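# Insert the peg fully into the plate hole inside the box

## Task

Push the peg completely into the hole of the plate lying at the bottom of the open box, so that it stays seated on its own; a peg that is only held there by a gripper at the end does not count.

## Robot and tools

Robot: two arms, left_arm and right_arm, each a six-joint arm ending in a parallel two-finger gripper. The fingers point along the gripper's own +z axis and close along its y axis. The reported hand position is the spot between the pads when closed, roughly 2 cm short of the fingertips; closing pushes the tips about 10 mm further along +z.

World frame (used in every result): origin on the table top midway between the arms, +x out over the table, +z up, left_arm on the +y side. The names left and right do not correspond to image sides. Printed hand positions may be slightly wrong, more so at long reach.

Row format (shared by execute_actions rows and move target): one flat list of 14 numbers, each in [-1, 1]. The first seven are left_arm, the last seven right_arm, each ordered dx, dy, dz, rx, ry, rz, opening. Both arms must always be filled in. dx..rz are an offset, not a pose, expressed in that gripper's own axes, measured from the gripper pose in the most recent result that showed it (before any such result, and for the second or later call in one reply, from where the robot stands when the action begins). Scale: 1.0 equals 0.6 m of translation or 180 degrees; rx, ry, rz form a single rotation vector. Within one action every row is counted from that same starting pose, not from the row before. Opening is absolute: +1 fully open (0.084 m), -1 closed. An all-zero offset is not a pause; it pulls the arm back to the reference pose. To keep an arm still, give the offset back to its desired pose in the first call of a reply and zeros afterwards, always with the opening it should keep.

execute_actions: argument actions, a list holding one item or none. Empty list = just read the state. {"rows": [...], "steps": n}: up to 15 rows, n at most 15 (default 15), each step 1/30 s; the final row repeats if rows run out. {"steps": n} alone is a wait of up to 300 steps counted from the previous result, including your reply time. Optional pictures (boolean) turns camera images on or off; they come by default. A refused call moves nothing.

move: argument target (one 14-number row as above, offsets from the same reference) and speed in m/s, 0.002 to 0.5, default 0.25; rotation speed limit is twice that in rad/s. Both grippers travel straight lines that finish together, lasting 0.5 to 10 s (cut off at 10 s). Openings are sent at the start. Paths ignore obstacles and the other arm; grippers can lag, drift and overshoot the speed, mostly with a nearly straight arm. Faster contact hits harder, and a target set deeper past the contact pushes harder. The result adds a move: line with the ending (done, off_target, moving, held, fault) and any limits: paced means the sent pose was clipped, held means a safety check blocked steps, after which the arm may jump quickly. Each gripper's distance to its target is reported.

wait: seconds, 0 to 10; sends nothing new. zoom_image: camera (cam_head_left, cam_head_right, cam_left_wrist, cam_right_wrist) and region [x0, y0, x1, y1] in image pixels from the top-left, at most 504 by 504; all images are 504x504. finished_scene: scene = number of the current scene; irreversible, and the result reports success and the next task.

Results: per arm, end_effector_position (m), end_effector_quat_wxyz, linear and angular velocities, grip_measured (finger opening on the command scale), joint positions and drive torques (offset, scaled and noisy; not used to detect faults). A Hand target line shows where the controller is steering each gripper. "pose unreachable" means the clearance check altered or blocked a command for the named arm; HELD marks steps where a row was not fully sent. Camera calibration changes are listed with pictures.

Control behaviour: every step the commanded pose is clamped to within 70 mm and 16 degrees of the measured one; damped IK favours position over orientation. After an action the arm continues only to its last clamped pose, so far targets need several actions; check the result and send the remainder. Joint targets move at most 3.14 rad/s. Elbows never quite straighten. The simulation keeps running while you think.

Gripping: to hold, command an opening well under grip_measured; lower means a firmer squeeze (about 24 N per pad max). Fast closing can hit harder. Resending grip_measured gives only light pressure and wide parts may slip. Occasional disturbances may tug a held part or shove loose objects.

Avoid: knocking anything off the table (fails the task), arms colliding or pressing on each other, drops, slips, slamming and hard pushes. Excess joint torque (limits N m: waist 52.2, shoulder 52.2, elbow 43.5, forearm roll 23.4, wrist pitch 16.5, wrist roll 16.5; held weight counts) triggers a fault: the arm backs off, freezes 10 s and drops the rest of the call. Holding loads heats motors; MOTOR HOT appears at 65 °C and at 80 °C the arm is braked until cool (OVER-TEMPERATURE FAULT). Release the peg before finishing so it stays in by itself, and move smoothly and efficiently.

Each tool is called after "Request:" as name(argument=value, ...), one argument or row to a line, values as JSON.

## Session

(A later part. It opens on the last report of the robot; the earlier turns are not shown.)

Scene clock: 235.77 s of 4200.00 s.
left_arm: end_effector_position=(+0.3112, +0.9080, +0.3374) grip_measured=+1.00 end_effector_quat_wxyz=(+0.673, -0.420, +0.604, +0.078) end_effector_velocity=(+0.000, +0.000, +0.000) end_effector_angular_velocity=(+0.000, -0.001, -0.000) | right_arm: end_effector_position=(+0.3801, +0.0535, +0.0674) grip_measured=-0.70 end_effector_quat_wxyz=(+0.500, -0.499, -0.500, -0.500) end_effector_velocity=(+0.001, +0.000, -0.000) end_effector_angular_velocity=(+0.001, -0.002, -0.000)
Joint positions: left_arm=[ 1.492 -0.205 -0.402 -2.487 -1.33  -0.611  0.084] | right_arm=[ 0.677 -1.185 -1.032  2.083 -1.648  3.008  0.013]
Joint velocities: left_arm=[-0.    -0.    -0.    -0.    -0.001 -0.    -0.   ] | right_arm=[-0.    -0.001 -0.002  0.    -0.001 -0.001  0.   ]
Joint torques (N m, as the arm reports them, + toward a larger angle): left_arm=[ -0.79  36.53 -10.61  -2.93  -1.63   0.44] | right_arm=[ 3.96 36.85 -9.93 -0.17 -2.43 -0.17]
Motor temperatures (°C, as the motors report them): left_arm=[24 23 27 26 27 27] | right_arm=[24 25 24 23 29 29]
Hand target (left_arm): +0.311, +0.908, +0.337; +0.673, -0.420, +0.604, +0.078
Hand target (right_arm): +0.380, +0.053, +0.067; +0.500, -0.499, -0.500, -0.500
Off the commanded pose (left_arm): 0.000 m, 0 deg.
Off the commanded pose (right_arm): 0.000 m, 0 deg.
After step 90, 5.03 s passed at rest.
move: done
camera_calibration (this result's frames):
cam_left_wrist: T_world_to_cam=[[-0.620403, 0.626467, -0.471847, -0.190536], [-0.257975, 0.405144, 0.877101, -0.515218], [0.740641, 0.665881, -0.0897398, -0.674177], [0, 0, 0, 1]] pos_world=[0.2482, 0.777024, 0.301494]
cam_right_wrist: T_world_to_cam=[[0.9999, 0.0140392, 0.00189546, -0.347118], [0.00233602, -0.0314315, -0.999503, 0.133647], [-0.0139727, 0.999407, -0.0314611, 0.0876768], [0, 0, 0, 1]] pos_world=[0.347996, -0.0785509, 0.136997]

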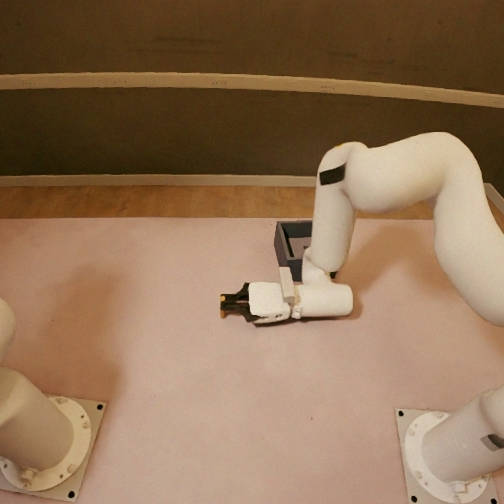

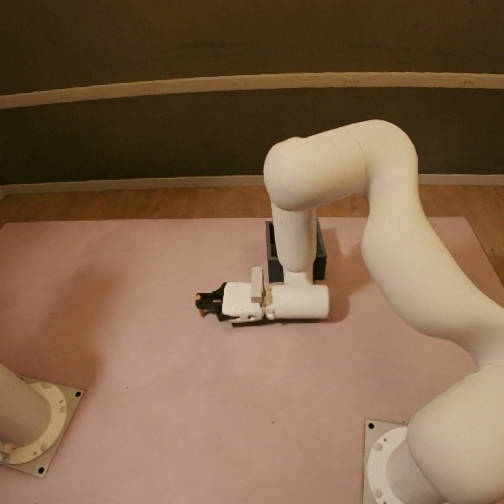

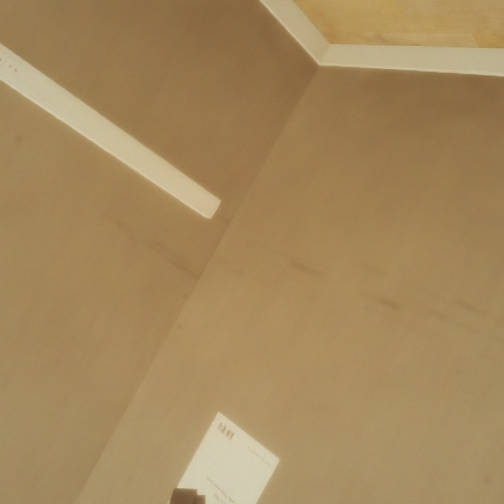

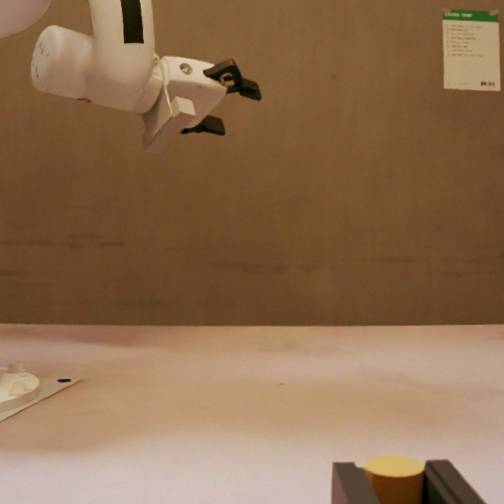

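Request:
move(
  target=[0,0,0,0,0,0,1, -0.0067,0,0,0,0,0,-1],
  speed=0.02,
)

Scene clock: 238.03 s of 4200.00 s.
left_arm: end_effector_position=(+0.3112, +0.9080, +0.3374) grip_measured=+1.00 end_effector_quat_wxyz=(+0.673, -0.420, +0.604, +0.078) end_effector_velocity=(-0.000, -0.000, -0.000) end_effector_angular_velocity=(-0.000, +0.000, +0.000) | right_arm: end_effector_position=(+0.3804, +0.0536, +0.0648) grip_measured=-0.70 end_effector_quat_wxyz=(+0.501, -0.498, -0.499, -0.502) end_effector_velocity=(+0.001, +0.000, -0.001) end_effector_angular_velocity=(-0.004, -0.002, -0.000)
Joint positions: left_arm=[ 1.492 -0.205 -0.402 -2.487 -1.33  -0.611  0.084] | right_arm=[ 0.677 -1.194 -1.039  2.082 -1.653  3.005  0.013]
Joint velocities: left_arm=[-0. -0.  0. -0.  0.  0.  0.] | right_arm=[-0.    -0.001 -0.002  0.001  0.004 -0.002 -0.   ]
Joint torques (N m, as the arm reports them, + toward a larger angle): left_arm=[ -0.41  36.14 -10.32  -3.08  -1.64   0.47] | right_arm=[ 0.93 29.4  -8.4   1.66  3.8  -0.23]
Motor temperatures (°C, as the motors report them): left_arm=[24 23 27 26 27 27] | right_arm=[24 25 24 23 29 29]
Hand target (left_arm): +0.311, +0.908, +0.337; +0.673, -0.420, +0.604, +0.078
Hand target (right_arm): +0.380, +0.053, +0.063; +0.500, -0.499, -0.500, -0.500
Off the commanded pose (left_arm): 0.000 m, 0 deg.
Off the commanded pose (right_arm): 0.001 m, 0 deg.
move: done
camera_calibration (this result's frames):
cam_left_wrist: T_world_to_cam=[[-0.620403, 0.626467, -0.471847, -0.190537], [-0.257975, 0.405145, 0.877101, -0.515218], [0.740641, 0.665881, -0.0897398, -0.674177], [0, 0, 0, 1]] pos_world=[0.2482, 0.777024, 0.301494]
cam_right_wrist: T_world_to_cam=[[0.999899, 0.0139669, 0.0026324, -0.347448], [0.00301025, -0.0271011, -0.999628, 0.130576], [-0.0138904, 0.999535, -0.0271404, 0.0870966], [0, 0, 0, 1]] pos_world=[0.34823, -0.0786646, 0.133806]

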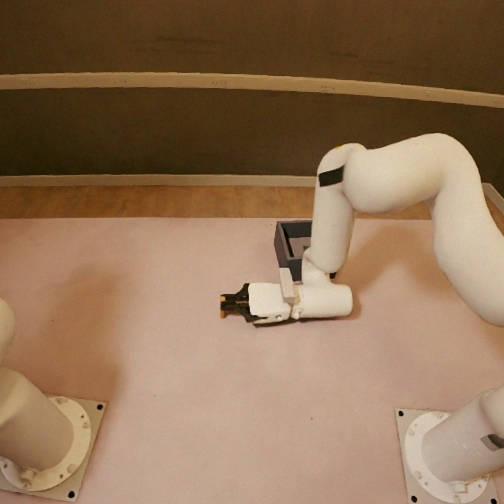

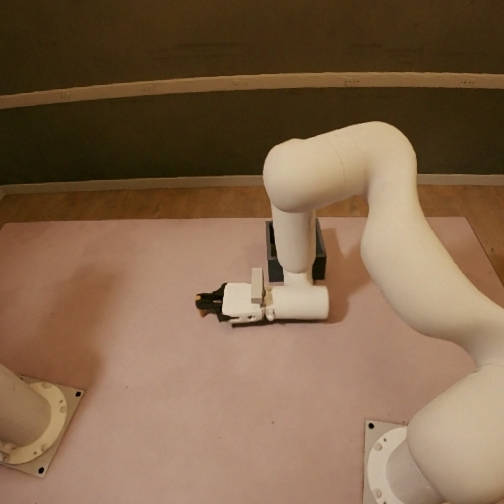

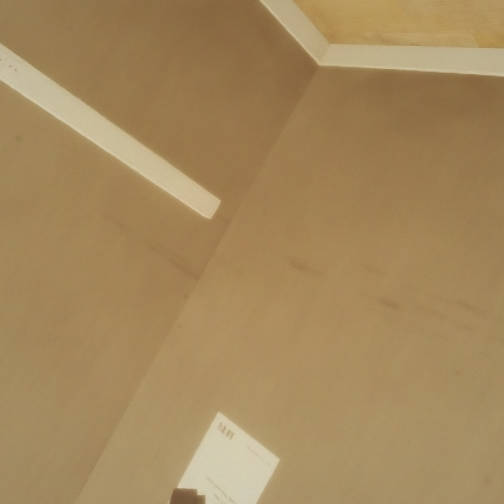

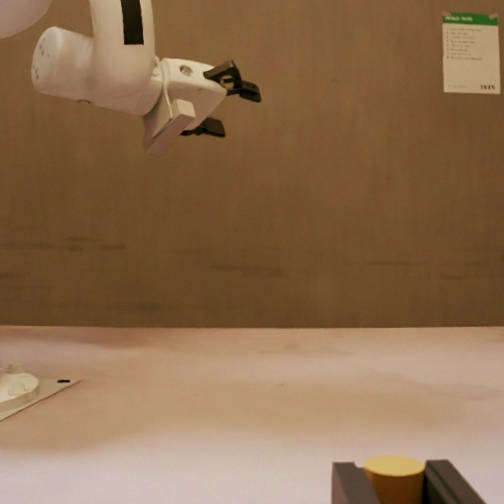

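Request:
execute_actions(
  actions=[
    {"rows": [[0,0,0,0,0,0,1, 0.002,0,0,0,0,0,-1],[0,0,0,0,0,0,1, 0.002,0,0,0,0,0,-1],[0,0,0,0,0,0,1, 0.002,0,0,0,0,0,-1],[0,0,0,0,0,0,1, 0.002,0,0,0,0,0,-1],[0,0,0,0,0,0,1, 0.002,0,0,0,0,0,-1],[0,0,0,0,0,0,1, 0.002,0,0,0,0,0,-1],[0,0,0,0,0,0,1, 0.002,0,0,0,0,0,-0.6],[0,0,0,0,0,0,1, 0.002,0,0,0,0,0,-0.5],[0,0,0,0,0,0,1, 0.002,0,0,0,0,0,-0.4],[0,0,0,0,0,0,1, 0.002,0,0,0,0,0,-0.2],[0,0,0,0,0,0,1, 0.002,0,0,0,0,0,0]], "steps": 15},
  ],
)

Scene clock: 250.27 s of 4200.00 s.
left_arm: end_effector_position=(+0.3112, +0.9080, +0.3374) grip_measured=+1.00 end_effector_quat_wxyz=(+0.673, -0.420, +0.604, +0.078) end_effector_velocity=(-0.000, +0.000, +0.000) end_effector_angular_velocity=(-0.001, -0.001, +0.000) | right_arm: end_effector_position=(+0.3802, +0.0535, +0.0650) grip_measured=-0.02 end_effector_quat_wxyz=(+0.501, -0.499, -0.499, -0.501) end_effector_velocity=(+0.001, +0.001, +0.007) end_effector_angular_velocity=(+0.020, -0.005, -0.000)
Joint positions: left_arm=[ 1.492 -0.205 -0.402 -2.487 -1.33  -0.611  0.084] | right_arm=[ 0.677 -1.192 -1.037  2.082 -1.65   3.006  0.043]
Joint velocities: left_arm=[-0.    -0.    -0.    -0.    -0.    -0.002 -0.   ] | right_arm=[ 0.     0.004 -0.001 -0.002 -0.017 -0.001  0.005]
Joint torques (N m, as the arm reports them, + toward a larger angle): left_arm=[ -0.82  35.4  -10.72  -3.23  -1.62   0.52] | right_arm=[ 3.75 36.66 -6.74  0.1  -2.47 -0.22]
Motor temperatures (°C, as the motors report them): left_arm=[24 23 27 26 27 27] | right_arm=[24 25 24 23 29 29]
Hand target (left_arm): +0.311, +0.908, +0.337; +0.673, -0.420, +0.604, +0.078
Hand target (right_arm): +0.380, +0.054, +0.066; +0.501, -0.498, -0.499, -0.502
Off the commanded pose (left_arm): 0.000 m, 0 deg.
Off the commanded pose (right_arm): 0.001 m, 0 deg.
Steps of this call (steps 1 to 90: nothing new was sent; then 8.73 s passed at rest; steps 91 to 105: all 15 steps of this action). Readings (end_effector_position):
91: left_arm (+0.3112, +0.9080, +0.3374) | right_arm (+0.3803, +0.0535, +0.0646)
92: left_arm (+0.3112, +0.9080, +0.3374) | right_arm (+0.3802, +0.0534, +0.0648)
94: left_arm (+0.3112, +0.9080, +0.3374) | right_arm (+0.3802, +0.0534, +0.0649)
98: left_arm (+0.3112, +0.9080, +0.3374) | right_arm (+0.3802, +0.0534, +0.0649)
105: the state above
camera_calibration (this result's frames):
cam_left_wrist: T_world_to_cam=[[-0.620403, 0.626467, -0.471847, -0.190536], [-0.257975, 0.405144, 0.877101, -0.515218], [0.740641, 0.665881, -0.0897398, -0.674177], [0, 0, 0, 1]] pos_world=[0.2482, 0.777024, 0.301494]
cam_right_wrist: T_world_to_cam=[[0.9999, 0.0140071, 0.00190649, -0.347154], [0.00232803, -0.0301406, -0.999543, 0.131167], [-0.0139432, 0.999448, -0.0301702, 0.0875079], [0, 0, 0, 1]] pos_world=[0.348034, -0.0786435, 0.134409]

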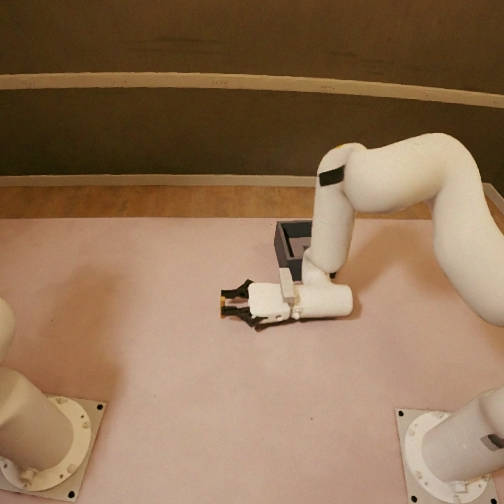

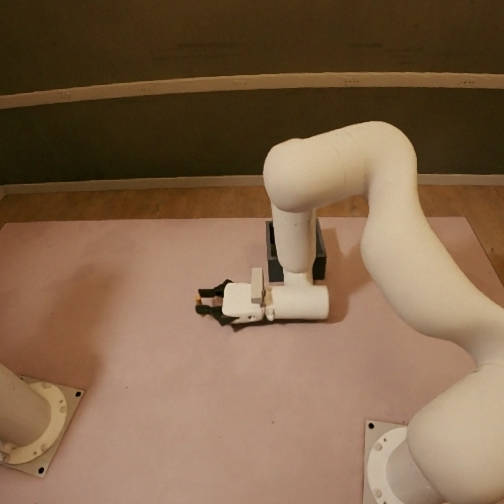

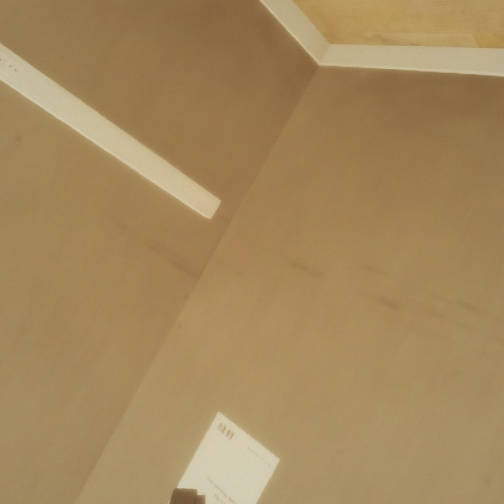

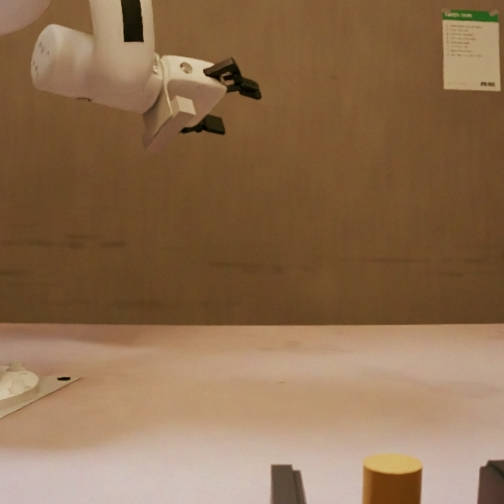

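Request:
move(
  target=[0,0,0,0,0,0,1, 0.134,0,-0.05,0,0,0,0],
  speed=0.2,
)

Scene clock: 260.57 s of 4200.00 s.
left_arm: end_effector_position=(+0.3112, +0.9080, +0.3374) grip_measured=+1.00 end_effector_quat_wxyz=(+0.673, -0.420, +0.604, +0.078) end_effector_velocity=(-0.000, +0.000, -0.000) end_effector_angular_velocity=(-0.001, +0.001, +0.000) | right_arm: end_effector_position=(+0.3801, +0.0232, +0.1449) grip_measured=-0.01 end_effector_quat_wxyz=(+0.501, -0.499, -0.499, -0.500) end_effector_velocity=(+0.000, -0.000, +0.002) end_effector_angular_velocity=(+0.001, -0.001, +0.000)
Joint positions: left_arm=[ 1.492 -0.205 -0.402 -2.487 -1.33  -0.611  0.084] | right_arm=[ 0.616 -0.975 -0.877  2.025 -1.616  3.054  0.044]
Joint velocities: left_arm=[-0.    -0.     0.    -0.     0.002  0.    -0.   ] | right_arm=[-0.001  0.004  0.002 -0.001  0.     0.001 -0.   ]
Joint torques (N m, as the arm reports them, + toward a larger angle): left_arm=[ -0.5   35.55 -10.77  -2.96  -1.61   0.5 ] | right_arm=[ 2.12 33.36 -8.36  0.38 -2.36 -0.11]
Motor temperatures (°C, as the motors report them): left_arm=[24 23 27 26 27 27] | right_arm=[24 25 24 23 29 29]
Hand target (left_arm): +0.311, +0.908, +0.337; +0.673, -0.420, +0.604, +0.078
Hand target (right_arm): +0.380, +0.023, +0.145; +0.501, -0.499, -0.499, -0.501
Off the commanded pose (left_arm): 0.000 m, 0 deg.
Off the commanded pose (right_arm): 0.000 m, 0 deg.
After step 90, 6.43 s passed at rest.
move: done
camera_calibration (this result's frames):
cam_left_wrist: T_world_to_cam=[[-0.620403, 0.626467, -0.471847, -0.190537], [-0.257975, 0.405144, 0.877101, -0.515218], [0.740641, 0.665881, -0.0897397, -0.674177], [0, 0, 0, 1]] pos_world=[0.2482, 0.777024, 0.301494]
cam_right_wrist: T_world_to_cam=[[0.9999, 0.0140673, 0.00159879, -0.346777], [0.00202978, -0.0306769, -0.999527, 0.210286], [-0.0140116, 0.99943, -0.0307024, 0.120221], [0, 0, 0, 1]] pos_world=[0.348, -0.108823, 0.214432]

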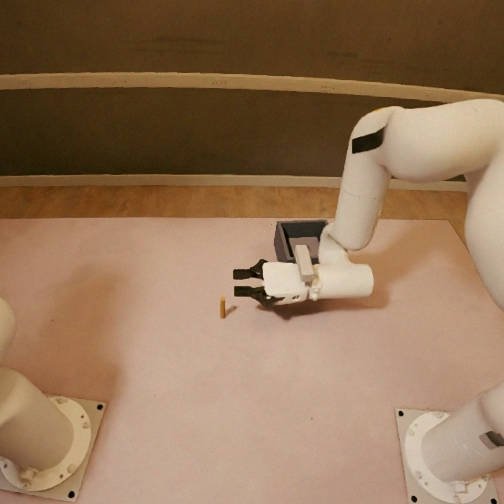

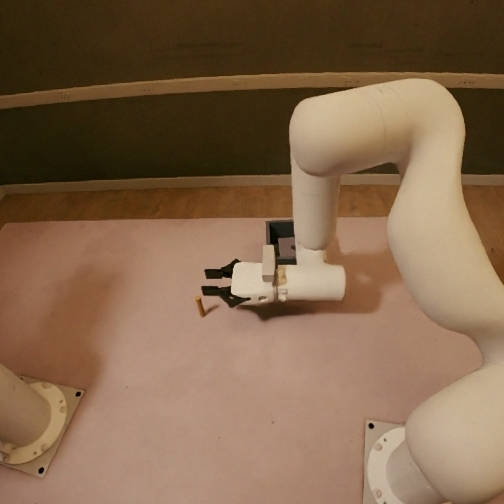

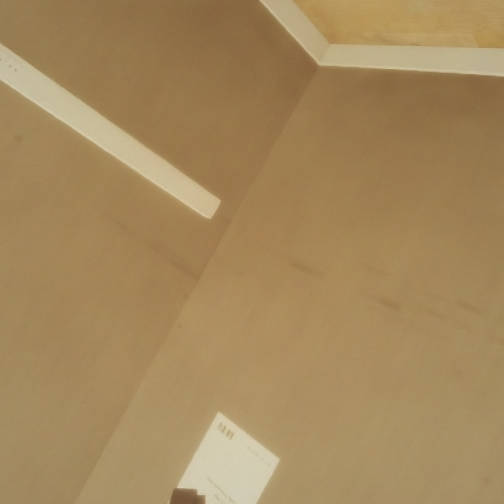

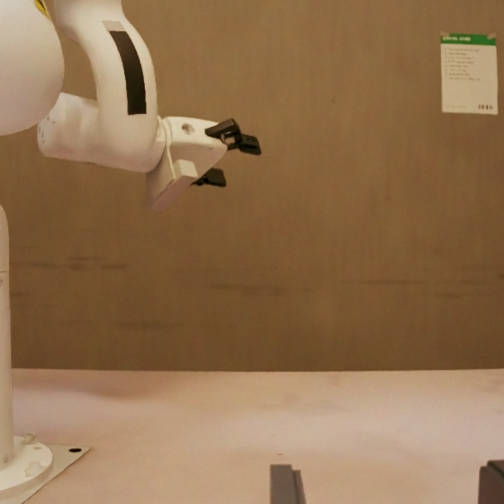

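Request:
move(
  target=[0,0,0,0,0,0,1, 0.0585,0,0.0797,0,-0.5,0,0],
  speed=0.4,
)

Scene clock: 271.40 s of 4200.00 s.
left_arm: end_effector_position=(+0.3112, +0.9080, +0.3374) grip_measured=+1.00 end_effector_quat_wxyz=(+0.673, -0.420, +0.604, +0.078) end_effector_velocity=(-0.000, +0.000, +0.000) end_effector_angular_velocity=(-0.000, -0.001, +0.001) | right_arm: end_effector_position=(+0.3808, +0.0714, +0.1808) grip_measured=-0.01 end_effector_quat_wxyz=(-0.001, +0.708, +0.707, +0.002) end_effector_velocity=(+0.000, +0.000, -0.000) end_effector_angular_velocity=(-0.005, -0.002, -0.001)
Joint positions: left_arm=[ 1.492 -0.205 -0.402 -2.487 -1.33  -0.611  0.084] | right_arm=[ 1.053 -0.66  -1.314  0.003 -0.65   5.605  0.044]
Joint velocities: left_arm=[ 0.    -0.    -0.    -0.001 -0.    -0.    -0.   ] | right_arm=[ 0.002 -0.003 -0.004 -0.008 -0.005  0.009 -0.   ]
Joint torques (N m, as the arm reports them, + toward a larger angle): left_arm=[ -0.77  36.07 -10.94  -3.14  -1.66   0.48] | right_arm=[  4.27  36.78 -18.83   1.17  -0.04  -0.21]
Motor temperatures (°C, as the motors report them): left_arm=[24 23 27 26 27 27] | right_arm=[24 25 24 23 29 29]
Hand target (left_arm): +0.311, +0.908, +0.337; +0.673, -0.420, +0.604, +0.078
Hand target (right_arm): +0.381, +0.071, +0.181; -0.001, +0.707, +0.707, +0.002
Off the commanded pose (left_arm): 0.000 m, 0 deg.
Off the commanded pose (right_arm): 0.001 m, 0 deg.
After step 90, 4.77 s passed at rest.
move: done; limits=paced
camera_calibration (this result's frames):
cam_left_wrist: T_world_to_cam=[[-0.620402, 0.626467, -0.471847, -0.190537], [-0.257975, 0.405144, 0.877101, -0.515218], [0.740641, 0.665881, -0.0897397, -0.674177], [0, 0, 0, 1]] pos_world=[0.2482, 0.777024, 0.301494]
cam_right_wrist: T_world_to_cam=[[0.99992, 0.000677631, -0.012644, -0.344688], [0.00103682, -0.999595, 0.0284228, 0.131288], [-0.0126197, -0.0284337, -0.999516, 0.321184], [0, 0, 0, 1]] pos_world=[0.348578, 0.140601, 0.312939]

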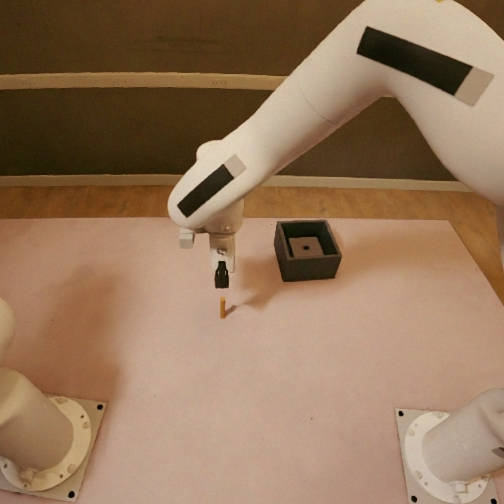

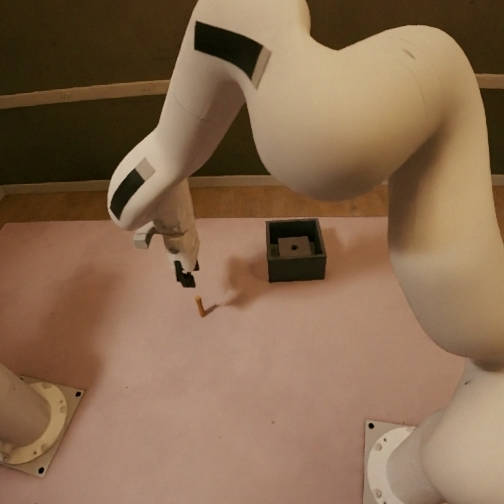

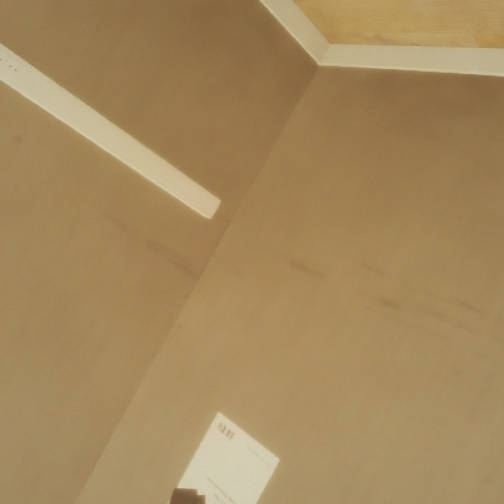

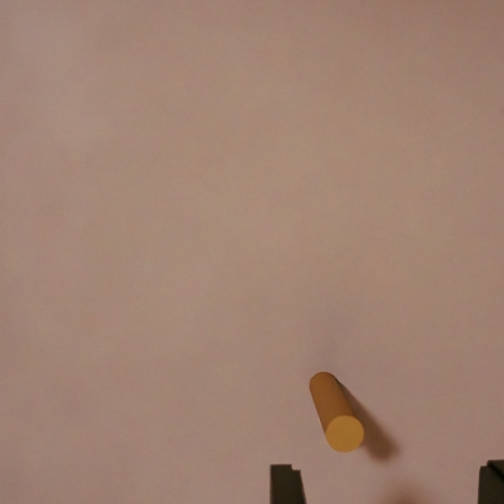

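Request:
move(
  target=[0,0,0,0,0,0,1, -0.004,-0.001,0.1763,0,0,0,0],
  speed=0.15,
)

Scene clock: 285.03 s of 4200.00 s.
left_arm: end_effector_position=(+0.3112, +0.9080, +0.3374) grip_measured=+1.00 end_effector_quat_wxyz=(+0.673, -0.420, +0.604, +0.078) end_effector_velocity=(-0.000, +0.000, +0.000) end_effector_angular_velocity=(+0.001, -0.000, +0.001) | right_arm: end_effector_position=(+0.3802, +0.0696, +0.0753) grip_measured=-0.01 end_effector_quat_wxyz=(-0.001, +0.707, +0.707, +0.002) end_effector_velocity=(-0.001, -0.001, -0.002) end_effector_angular_velocity=(-0.003, +0.002, +0.001)
Joint positions: left_arm=[ 1.492 -0.205 -0.402 -2.487 -1.33  -0.611  0.084] | right_arm=[ 1.052 -0.824 -1.302  0.005 -0.473  5.601  0.044]
Joint velocities: left_arm=[ 0.    -0.    -0.    -0.001 -0.001  0.001  0.   ] | right_arm=[ 0.    -0.003  0.001 -0.001  0.001 -0.    -0.   ]
Joint torques (N m, as the arm reports them, + toward a larger angle): left_arm=[ -0.6   36.28 -10.6   -2.96  -1.66   0.47] | right_arm=[  4.34  37.61 -17.04   0.08   0.12  -0.19]
Motor temperatures (°C, as the motors report them): left_arm=[24 23 27 26 27 27] | right_arm=[24 25 24 23 29 29]
Hand target (left_arm): +0.311, +0.908, +0.337; +0.673, -0.420, +0.604, +0.078
Hand target (right_arm): +0.380, +0.069, +0.075; -0.001, +0.707, +0.707, +0.002
Off the commanded pose (left_arm): 0.000 m, 0 deg.
Off the commanded pose (right_arm): 0.000 m, 0 deg.
After step 90, 9.53 s passed at rest.
move: done
camera_calibration (this result's frames):
cam_left_wrist: T_world_to_cam=[[-0.620402, 0.626467, -0.471847, -0.190537], [-0.257975, 0.405144, 0.877101, -0.515218], [0.740641, 0.665881, -0.0897397, -0.674177], [0, 0, 0, 1]] pos_world=[0.2482, 0.777024, 0.301494]
cam_right_wrist: T_world_to_cam=[[0.999922, 0.0008448, -0.0124393, -0.345444], [0.00119001, -0.999614, 0.0277707, 0.132512], [-0.012411, -0.0277833, -0.999537, 0.215553], [0, 0, 0, 1]] pos_world=[0.347934, 0.138741, 0.207476]

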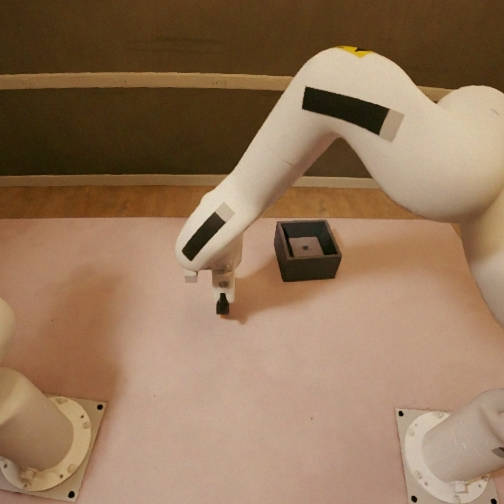

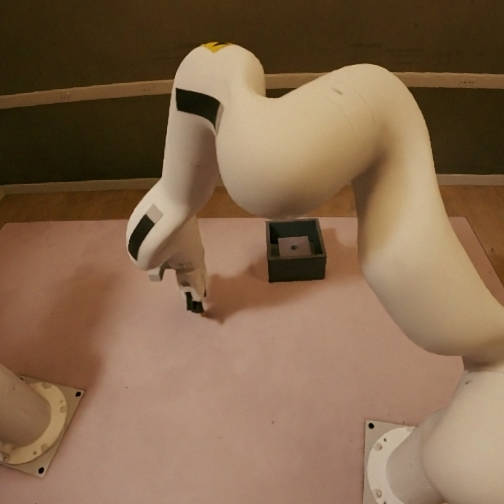

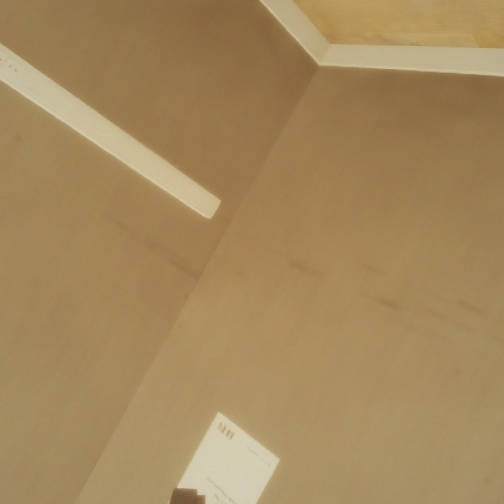

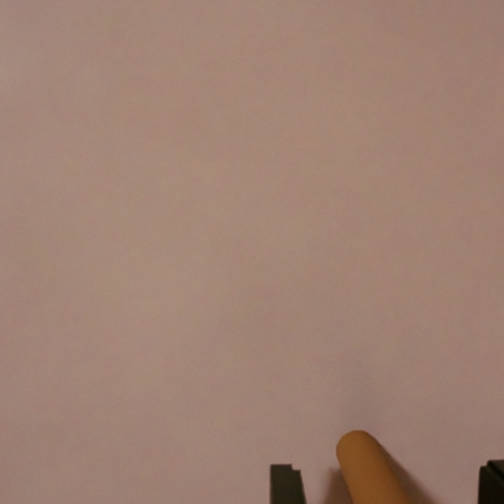

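The peg is between the fingers. Closing the gripper.

Request:
execute_actions(
  actions=[
    {"rows": [[0,0,0,0,0,0,1, 0,0,0,0,0,0,-0.5],[0,0,0,0,0,0,1, 0,0,0,0,0,0,-0.6],[0,0,0,0,0,0,1, 0,0,0,0,0,0,-0.7],[0,0,0,0,0,0,1, 0,0,0,0,0,0,-0.8],[0,0,0,0,0,0,1, 0,0,0,0,0,0,-1]], "steps": 15},
  ],
  pictures=false,
)

Scene clock: 287.77 s of 4200.00 s.
left_arm: end_effector_position=(+0.3112, +0.9080, +0.3374) grip_measured=+1.00 end_effector_quat_wxyz=(+0.673, -0.420, +0.604, +0.078) end_effector_velocity=(-0.000, +0.000, -0.000) end_effector_angular_velocity=(-0.002, +0.000, +0.001) | right_arm: end_effector_position=(+0.3802, +0.0696, +0.0753) grip_measured=-0.69 end_effector_quat_wxyz=(-0.001, +0.707, +0.707, +0.002) end_effector_velocity=(+0.000, +0.000, +0.000) end_effector_angular_velocity=(+0.001, -0.001, +0.002)
Joint positions: left_arm=[ 1.492 -0.205 -0.402 -2.487 -1.33  -0.611  0.084] | right_arm=[ 1.052 -0.824 -1.302  0.005 -0.473  5.601  0.013]
Joint velocities: left_arm=[-0.    -0.    -0.    -0.001  0.001 -0.001  0.   ] | right_arm=[ 0.     0.    -0.001 -0.001  0.    -0.001 -0.   ]
Joint torques (N m, as the arm reports them, + toward a larger angle): left_arm=[ -1.1   35.62 -10.85  -2.87  -1.56   0.51] | right_arm=[  4.23  37.92 -16.53   0.35  -0.05  -0.17]
Motor temperatures (°C, as the motors report them): left_arm=[24 23 27 26 27 27] | right_arm=[24 25 24 23 29 29]
Hand target (left_arm): +0.311, +0.908, +0.337; +0.673, -0.420, +0.604, +0.078
Hand target (right_arm): +0.380, +0.070, +0.075; -0.001, +0.707, +0.707, +0.002
Off the commanded pose (left_arm): 0.000 m, 0 deg.
Off the commanded pose (right_arm): 0.000 m, 0 deg.
Steps of this call (steps 1 to 67: nothing new was sent; steps 68 to 82: all 15 steps of this action). Readings (end_effector_position):
68: left_arm (+0.3112, +0.9080, +0.3374) | right_arm (+0.3801, +0.0694, +0.0749)
69: left_arm (+0.3112, +0.9080, +0.3374) | right_arm (+0.3801, +0.0694, +0.0749)
71: left_arm (+0.3112, +0.9080, +0.3374) | right_arm (+0.3802, +0.0696, +0.0752)
75: left_arm (+0.3112, +0.9080, +0.3374) | right_arm (+0.3802, +0.0696, +0.0753)
82: the state above

Request:
move(
  target=[0,0,0,0,0,0,1, 0,0,-0.2583,0,0,0,-1],
  speed=0.35,
)

Scene clock: 297.53 s of 4200.00 s.
left_arm: end_effector_position=(+0.3112, +0.9080, +0.3374) grip_measured=+1.00 end_effector_quat_wxyz=(+0.673, -0.420, +0.604, +0.078) end_effector_velocity=(-0.000, +0.000, +0.000) end_effector_angular_velocity=(-0.000, -0.001, +0.001) | right_arm: end_effector_position=(+0.3802, +0.0686, +0.2296) grip_measured=-0.69 end_effector_quat_wxyz=(-0.001, +0.708, +0.707, +0.002) end_effector_velocity=(+0.001, +0.001, +0.005) end_effector_angular_velocity=(+0.005, -0.005, +0.001)
Joint positions: left_arm=[ 1.492 -0.205 -0.402 -2.487 -1.33  -0.611  0.084] | right_arm=[ 1.051 -0.591 -1.33   0.003 -0.735  5.603  0.013]
Joint velocities: left_arm=[ 0.    -0.    -0.    -0.001 -0.    -0.001  0.   ] | right_arm=[ 0.     0.006 -0.004 -0.001 -0.003 -0.001 -0.   ]
Joint torques (N m, as the arm reports them, + toward a larger angle): left_arm=[ -1.2   35.23 -10.82  -2.87  -1.61   0.47] | right_arm=[  4.61  35.01 -19.79   0.58   0.02  -0.08]
Motor temperatures (°C, as the motors report them): left_arm=[24 23 27 26 27 27] | right_arm=[24 25 24 23 29 29]
Hand target (left_arm): +0.311, +0.908, +0.337; +0.673, -0.420, +0.604, +0.078
Hand target (right_arm): +0.380, +0.069, +0.230; -0.001, +0.708, +0.707, +0.002
Off the commanded pose (left_arm): 0.000 m, 0 deg.
Off the commanded pose (right_arm): 0.001 m, 0 deg.
After step 90, 5.83 s passed at rest.
move: done
camera_calibration (this result's frames):
cam_left_wrist: T_world_to_cam=[[-0.620402, 0.626467, -0.471847, -0.190537], [-0.257975, 0.405144, 0.877101, -0.515218], [0.740642, 0.665881, -0.0897394, -0.674177], [0, 0, 0, 1]] pos_world=[0.2482, 0.777024, 0.301494]
cam_right_wrist: T_world_to_cam=[[0.999917, 0.000587686, -0.0128973, -0.343352], [0.000960756, -0.999581, 0.028939, 0.127059], [-0.0128749, -0.028949, -0.999498, 0.370069], [0, 0, 0, 1]] pos_world=[0.347966, 0.137921, 0.361778]

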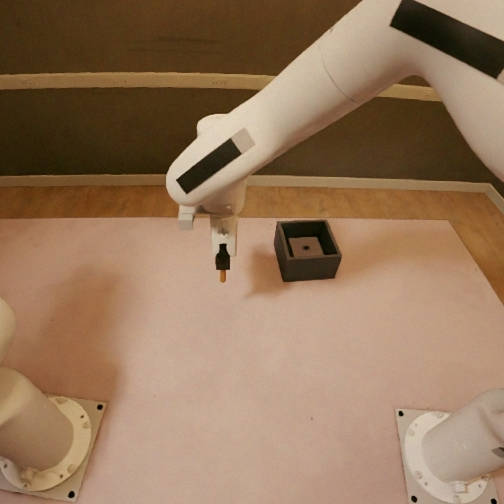

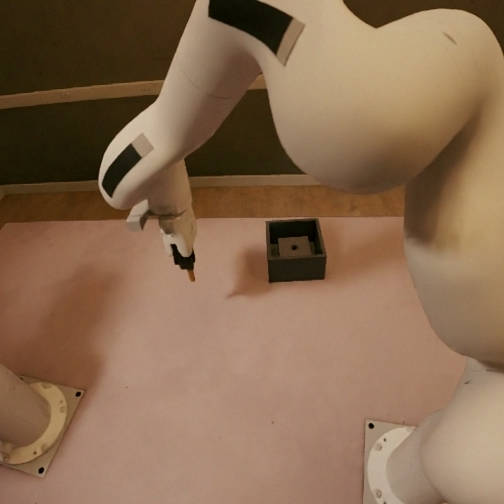

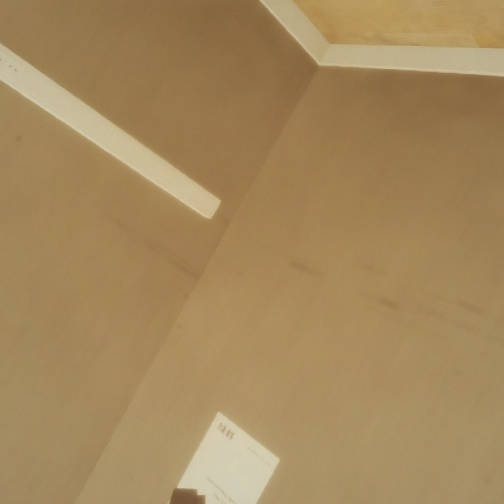

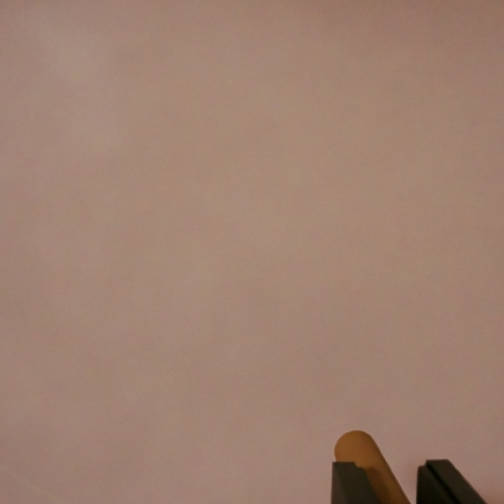

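Request:
move(
  target=[0,0,0,0,0,0,1, -0.481,0.433,0,0,0,0,-1],
  speed=0.4,
)

Scene clock: 303.33 s of 4200.00 s.
left_arm: end_effector_position=(+0.3112, +0.9080, +0.3374) grip_measured=+1.00 end_effector_quat_wxyz=(+0.673, -0.420, +0.604, +0.078) end_effector_velocity=(-0.000, -0.000, +0.000) end_effector_angular_velocity=(+0.001, -0.001, -0.000) | right_arm: end_effector_position=(+0.6394, -0.2209, +0.2285) grip_measured=-0.69 end_effector_quat_wxyz=(-0.000, +0.707, +0.707, +0.001) end_effector_velocity=(+0.002, -0.003, -0.000) end_effector_angular_velocity=(-0.000, +0.000, -0.003)
Joint positions: left_arm=[ 1.492 -0.205 -0.402 -2.487 -1.33  -0.611  0.084] | right_arm=[ 0.445 -0.727 -1.544  0.002 -0.815  4.998  0.013]
Joint velocities: left_arm=[ 0.     0.     0.     0.    -0.001  0.    -0.   ] | right_arm=[-0.004 -0.003 -0.004 -0.    -0.001 -0.001  0.   ]
Joint torques (N m, as the arm reports them, + toward a larger angle): left_arm=[ -0.83  35.62 -10.95  -3.13  -1.64   0.47] | right_arm=[  3.55  39.7  -20.05   0.56  -0.11  -0.12]
Motor temperatures (°C, as the motors report them): left_arm=[24 23 27 26 27 27] | right_arm=[24 25 24 23 29 29]
Hand target (left_arm): +0.311, +0.908, +0.337; +0.673, -0.420, +0.604, +0.078
Hand target (right_arm): +0.640, -0.221, +0.228; -0.000, +0.708, +0.707, +0.001
Off the commanded pose (left_arm): 0.000 m, 0 deg.
Off the commanded pose (right_arm): 0.001 m, 0 deg.
After step 90, 1.30 s passed at rest.
move: done
camera_calibration (this result's frames):
cam_left_wrist: T_world_to_cam=[[-0.620402, 0.626467, -0.471847, -0.190537], [-0.257975, 0.405144, 0.877101, -0.515218], [0.740642, 0.665881, -0.0897395, -0.674177], [0, 0, 0, 1]] pos_world=[0.2482, 0.777024, 0.301494]
cam_right_wrist: T_world_to_cam=[[0.999924, 0.00093737, -0.0122928, -0.602509], [0.00131939, -0.999515, 0.0311056, -0.163224], [-0.0122577, -0.0311194, -0.999441, 0.363054], [0, 0, 0, 1]] pos_world=[0.607129, -0.151282, 0.360522]

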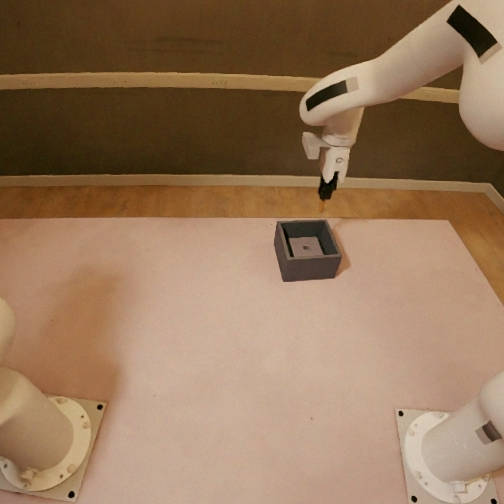

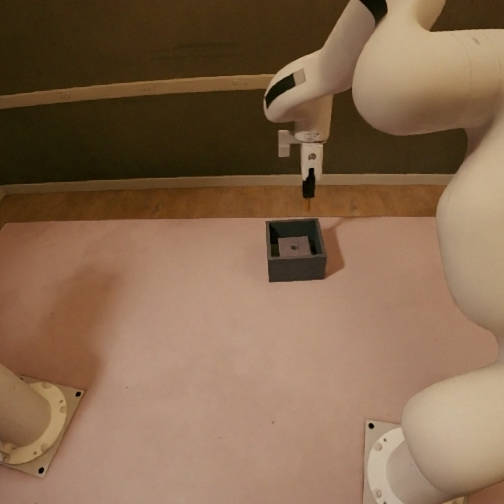

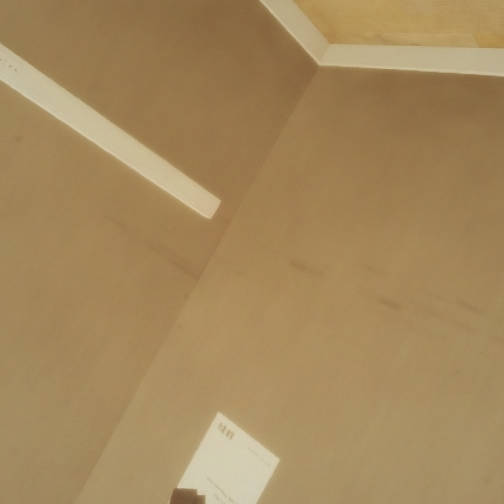

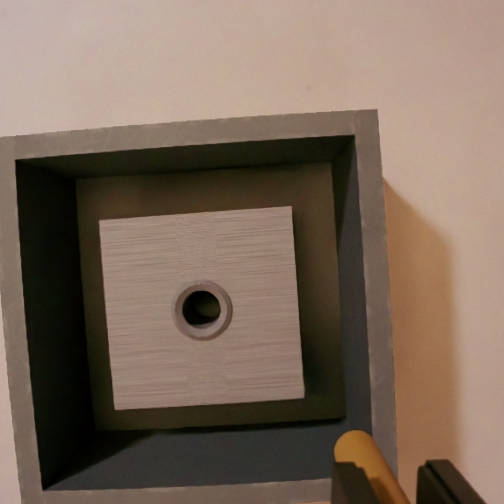

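Request:
zoom_image(
  camera="cam_right_wrist",
  region=[130, 240, 270, 380],
)

Region (130, 240, 270, 380) of cam_right_wrist's 504x504 image, scaled by 3.600, with more detail than that image has.

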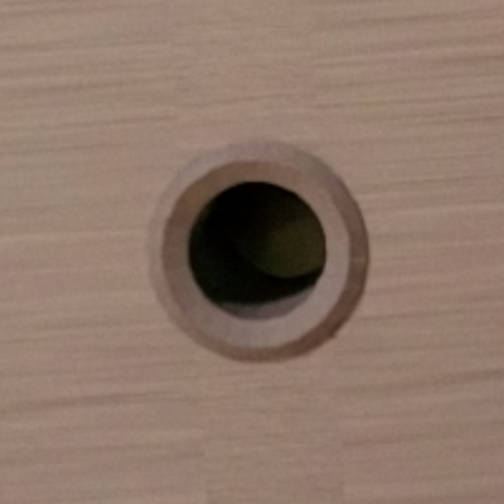

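Request:
move(
  target=[0,0,0,0,0,0,1, 0.0482,-0.1023,0.0475,0,0,0,-1],
  speed=0.2,
)

Scene clock: 340.80 s of 4200.00 s.
left_arm: end_effector_position=(+0.3112, +0.9080, +0.3374) grip_measured=+1.00 end_effector_quat_wxyz=(+0.673, -0.420, +0.604, +0.078) end_effector_velocity=(-0.000, +0.000, +0.000) end_effector_angular_velocity=(+0.000, -0.000, +0.001) | right_arm: end_effector_position=(+0.5784, -0.1917, +0.2003) grip_measured=-0.69 end_effector_quat_wxyz=(-0.000, +0.707, +0.707, +0.001) end_effector_velocity=(-0.002, +0.000, -0.001) end_effector_angular_velocity=(-0.001, +0.001, -0.001)
Joint positions: left_arm=[ 1.492 -0.205 -0.402 -2.487 -1.33  -0.611  0.084] | right_arm=[ 0.517 -0.648 -1.345  0.003 -0.695  5.069  0.013]
Joint velocities: left_arm=[-0.    -0.     0.    -0.001 -0.     0.    -0.   ] | right_arm=[ 0.002  0.001  0.004 -0.001  0.003  0.003  0.   ]
Joint torques (N m, as the arm reports them, + toward a larger angle): left_arm=[ -1.01  36.27 -10.77  -2.94  -1.61   0.48] | right_arm=[  2.71  35.18 -19.24   0.8   -0.09  -0.17]
Motor temperatures (°C, as the motors report them): left_arm=[24 23 27 26 27 27] | right_arm=[24 25 24 23 29 29]
Hand target (left_arm): +0.311, +0.908, +0.337; +0.673, -0.420, +0.604, +0.078
Hand target (right_arm): +0.578, -0.192, +0.200; -0.000, +0.707, +0.707, +0.001
Off the commanded pose (left_arm): 0.000 m, 0 deg.
Off the commanded pose (right_arm): 0.000 m, 0 deg.
After step 90, 33.67 s passed at rest.
move: done
camera_calibration (this result's frames):
cam_left_wrist: T_world_to_cam=[[-0.620402, 0.626467, -0.471847, -0.190537], [-0.257975, 0.405144, 0.877102, -0.515218], [0.740642, 0.665881, -0.0897394, -0.674177], [0, 0, 0, 1]] pos_world=[0.2482, 0.777024, 0.301494]
cam_right_wrist: T_world_to_cam=[[0.999927, 0.000885283, -0.0120646, -0.541937], [0.00125388, -0.999532, 0.0305784, -0.133025], [-0.0120319, -0.0305913, -0.99946, 0.334977], [0, 0, 0, 1]] pos_world=[0.546094, -0.122236, 0.332326]

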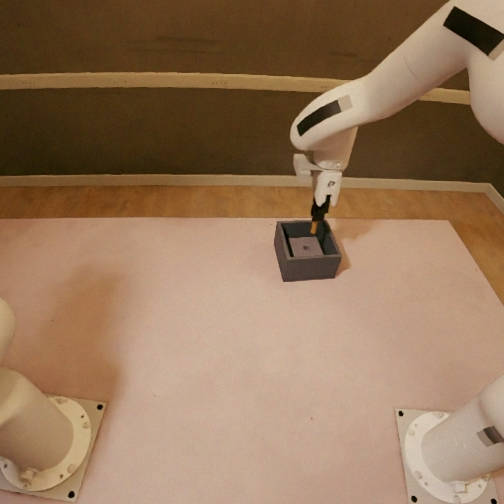

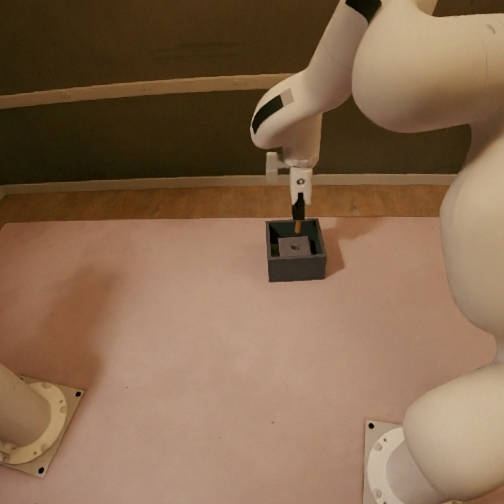

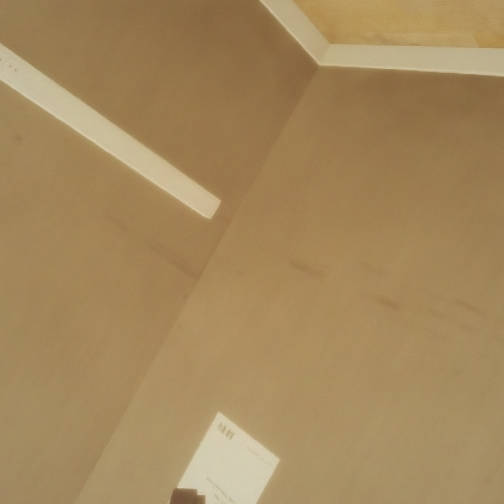

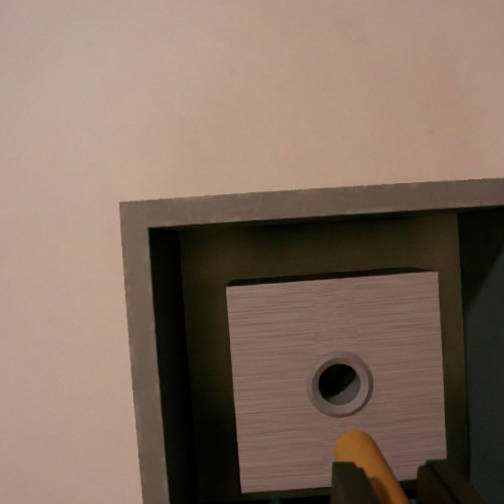

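Request:
zoom_image(
  camera="cam_right_wrist",
  region=[270, 320, 430, 480],
)

Region (270, 320, 430, 480) of cam_right_wrist's 504x504 image, scaled by 3.150, with more detail than that image has.

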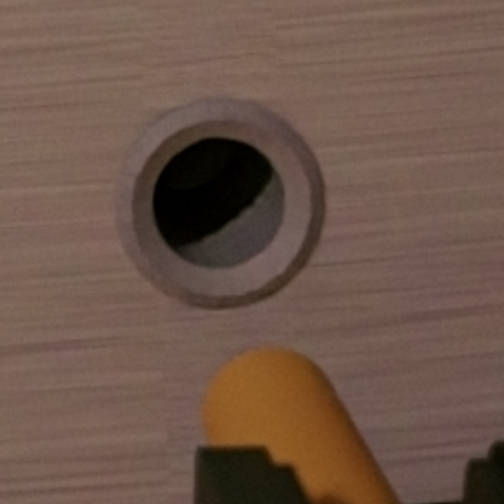

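Request:
move(
  target=[0,0,0,0,0,0,1, 0,0.0067,0.0667,0,0,0,-1],
  speed=0.1,
)

Scene clock: 368.93 s of 4200.00 s.
left_arm: end_effector_position=(+0.3112, +0.9080, +0.3374) grip_measured=+1.00 end_effector_quat_wxyz=(+0.673, -0.420, +0.604, +0.078) end_effector_velocity=(+0.000, -0.000, +0.000) end_effector_angular_velocity=(+0.001, +0.000, -0.001) | right_arm: end_effector_position=(+0.5825, -0.1916, +0.1605) grip_measured=-0.69 end_effector_quat_wxyz=(-0.000, +0.707, +0.707, +0.002) end_effector_velocity=(-0.000, -0.000, -0.001) end_effector_angular_velocity=(-0.001, +0.001, -0.001)
Joint positions: left_arm=[ 1.492 -0.205 -0.402 -2.487 -1.33  -0.611  0.084] | right_arm=[ 0.515 -0.711 -1.345  0.003 -0.631  5.067  0.013]
Joint velocities: left_arm=[-0.    -0.    -0.     0.001 -0.001  0.001 -0.   ] | right_arm=[-0.    -0.001  0.    -0.     0.001  0.001 -0.   ]
Joint torques (N m, as the arm reports them, + toward a larger angle): left_arm=[ -0.66  36.02 -10.87  -3.16  -1.64   0.45] | right_arm=[  3.39  37.28 -18.47   0.59  -0.07  -0.05]
Motor temperatures (°C, as the motors report them): left_arm=[24 23 27 26 27 27] | right_arm=[24 25 24 23 29 29]
Hand target (left_arm): +0.311, +0.908, +0.337; +0.673, -0.420, +0.604, +0.078
Hand target (right_arm): +0.582, -0.192, +0.160; -0.000, +0.707, +0.707, +0.001
Off the commanded pose (left_arm): 0.000 m, 0 deg.
Off the commanded pose (right_arm): 0.000 m, 0 deg.
After step 90, 24.33 s passed at rest.
move: done
camera_calibration (this result's frames):
cam_left_wrist: T_world_to_cam=[[-0.620402, 0.626467, -0.471847, -0.190537], [-0.257975, 0.405144, 0.877101, -0.515218], [0.740642, 0.665881, -0.0897394, -0.674177], [0, 0, 0, 1]] pos_world=[0.2482, 0.777024, 0.301494]
cam_right_wrist: T_world_to_cam=[[0.999931, 0.000958022, -0.0117075, -0.546567], [0.0013131, -0.999538, 0.030359, -0.13164], [-0.011673, -0.0303723, -0.99947, 0.295111], [0, 0, 0, 1]] pos_world=[0.550147, -0.122092, 0.292552]

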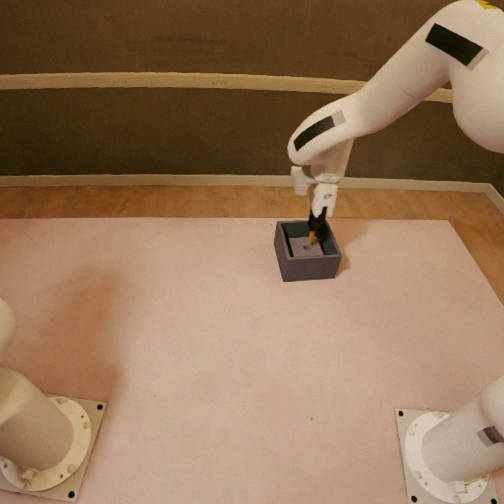

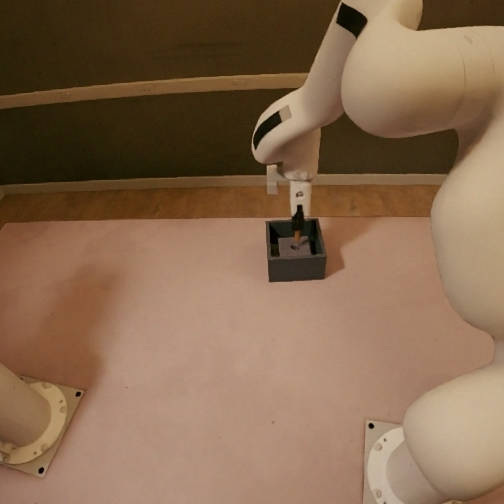

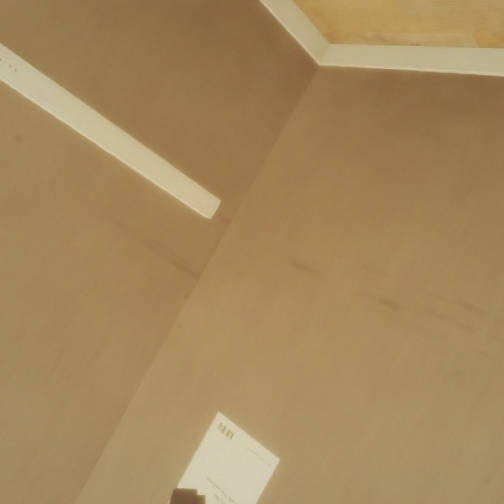

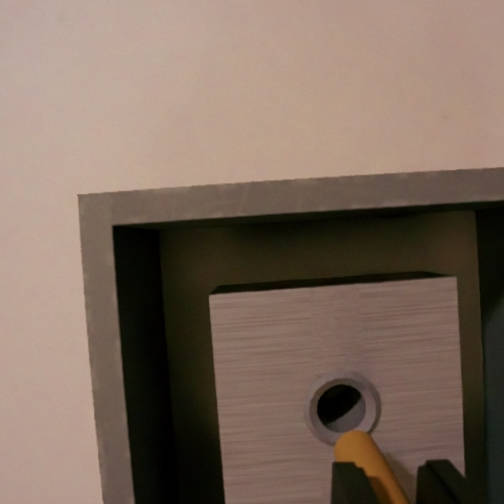

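Request:
zoom_image(
  camera="cam_right_wrist",
  region=[270, 340, 430, 500],
)

Region (270, 340, 430, 500) of cam_right_wrist's 504x504 image, scaled by 3.150, with more detail than that image has.

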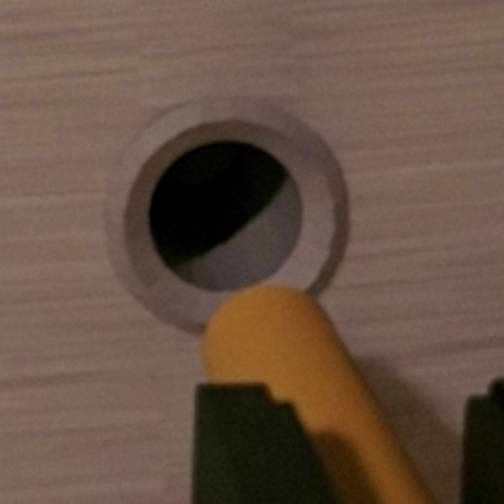

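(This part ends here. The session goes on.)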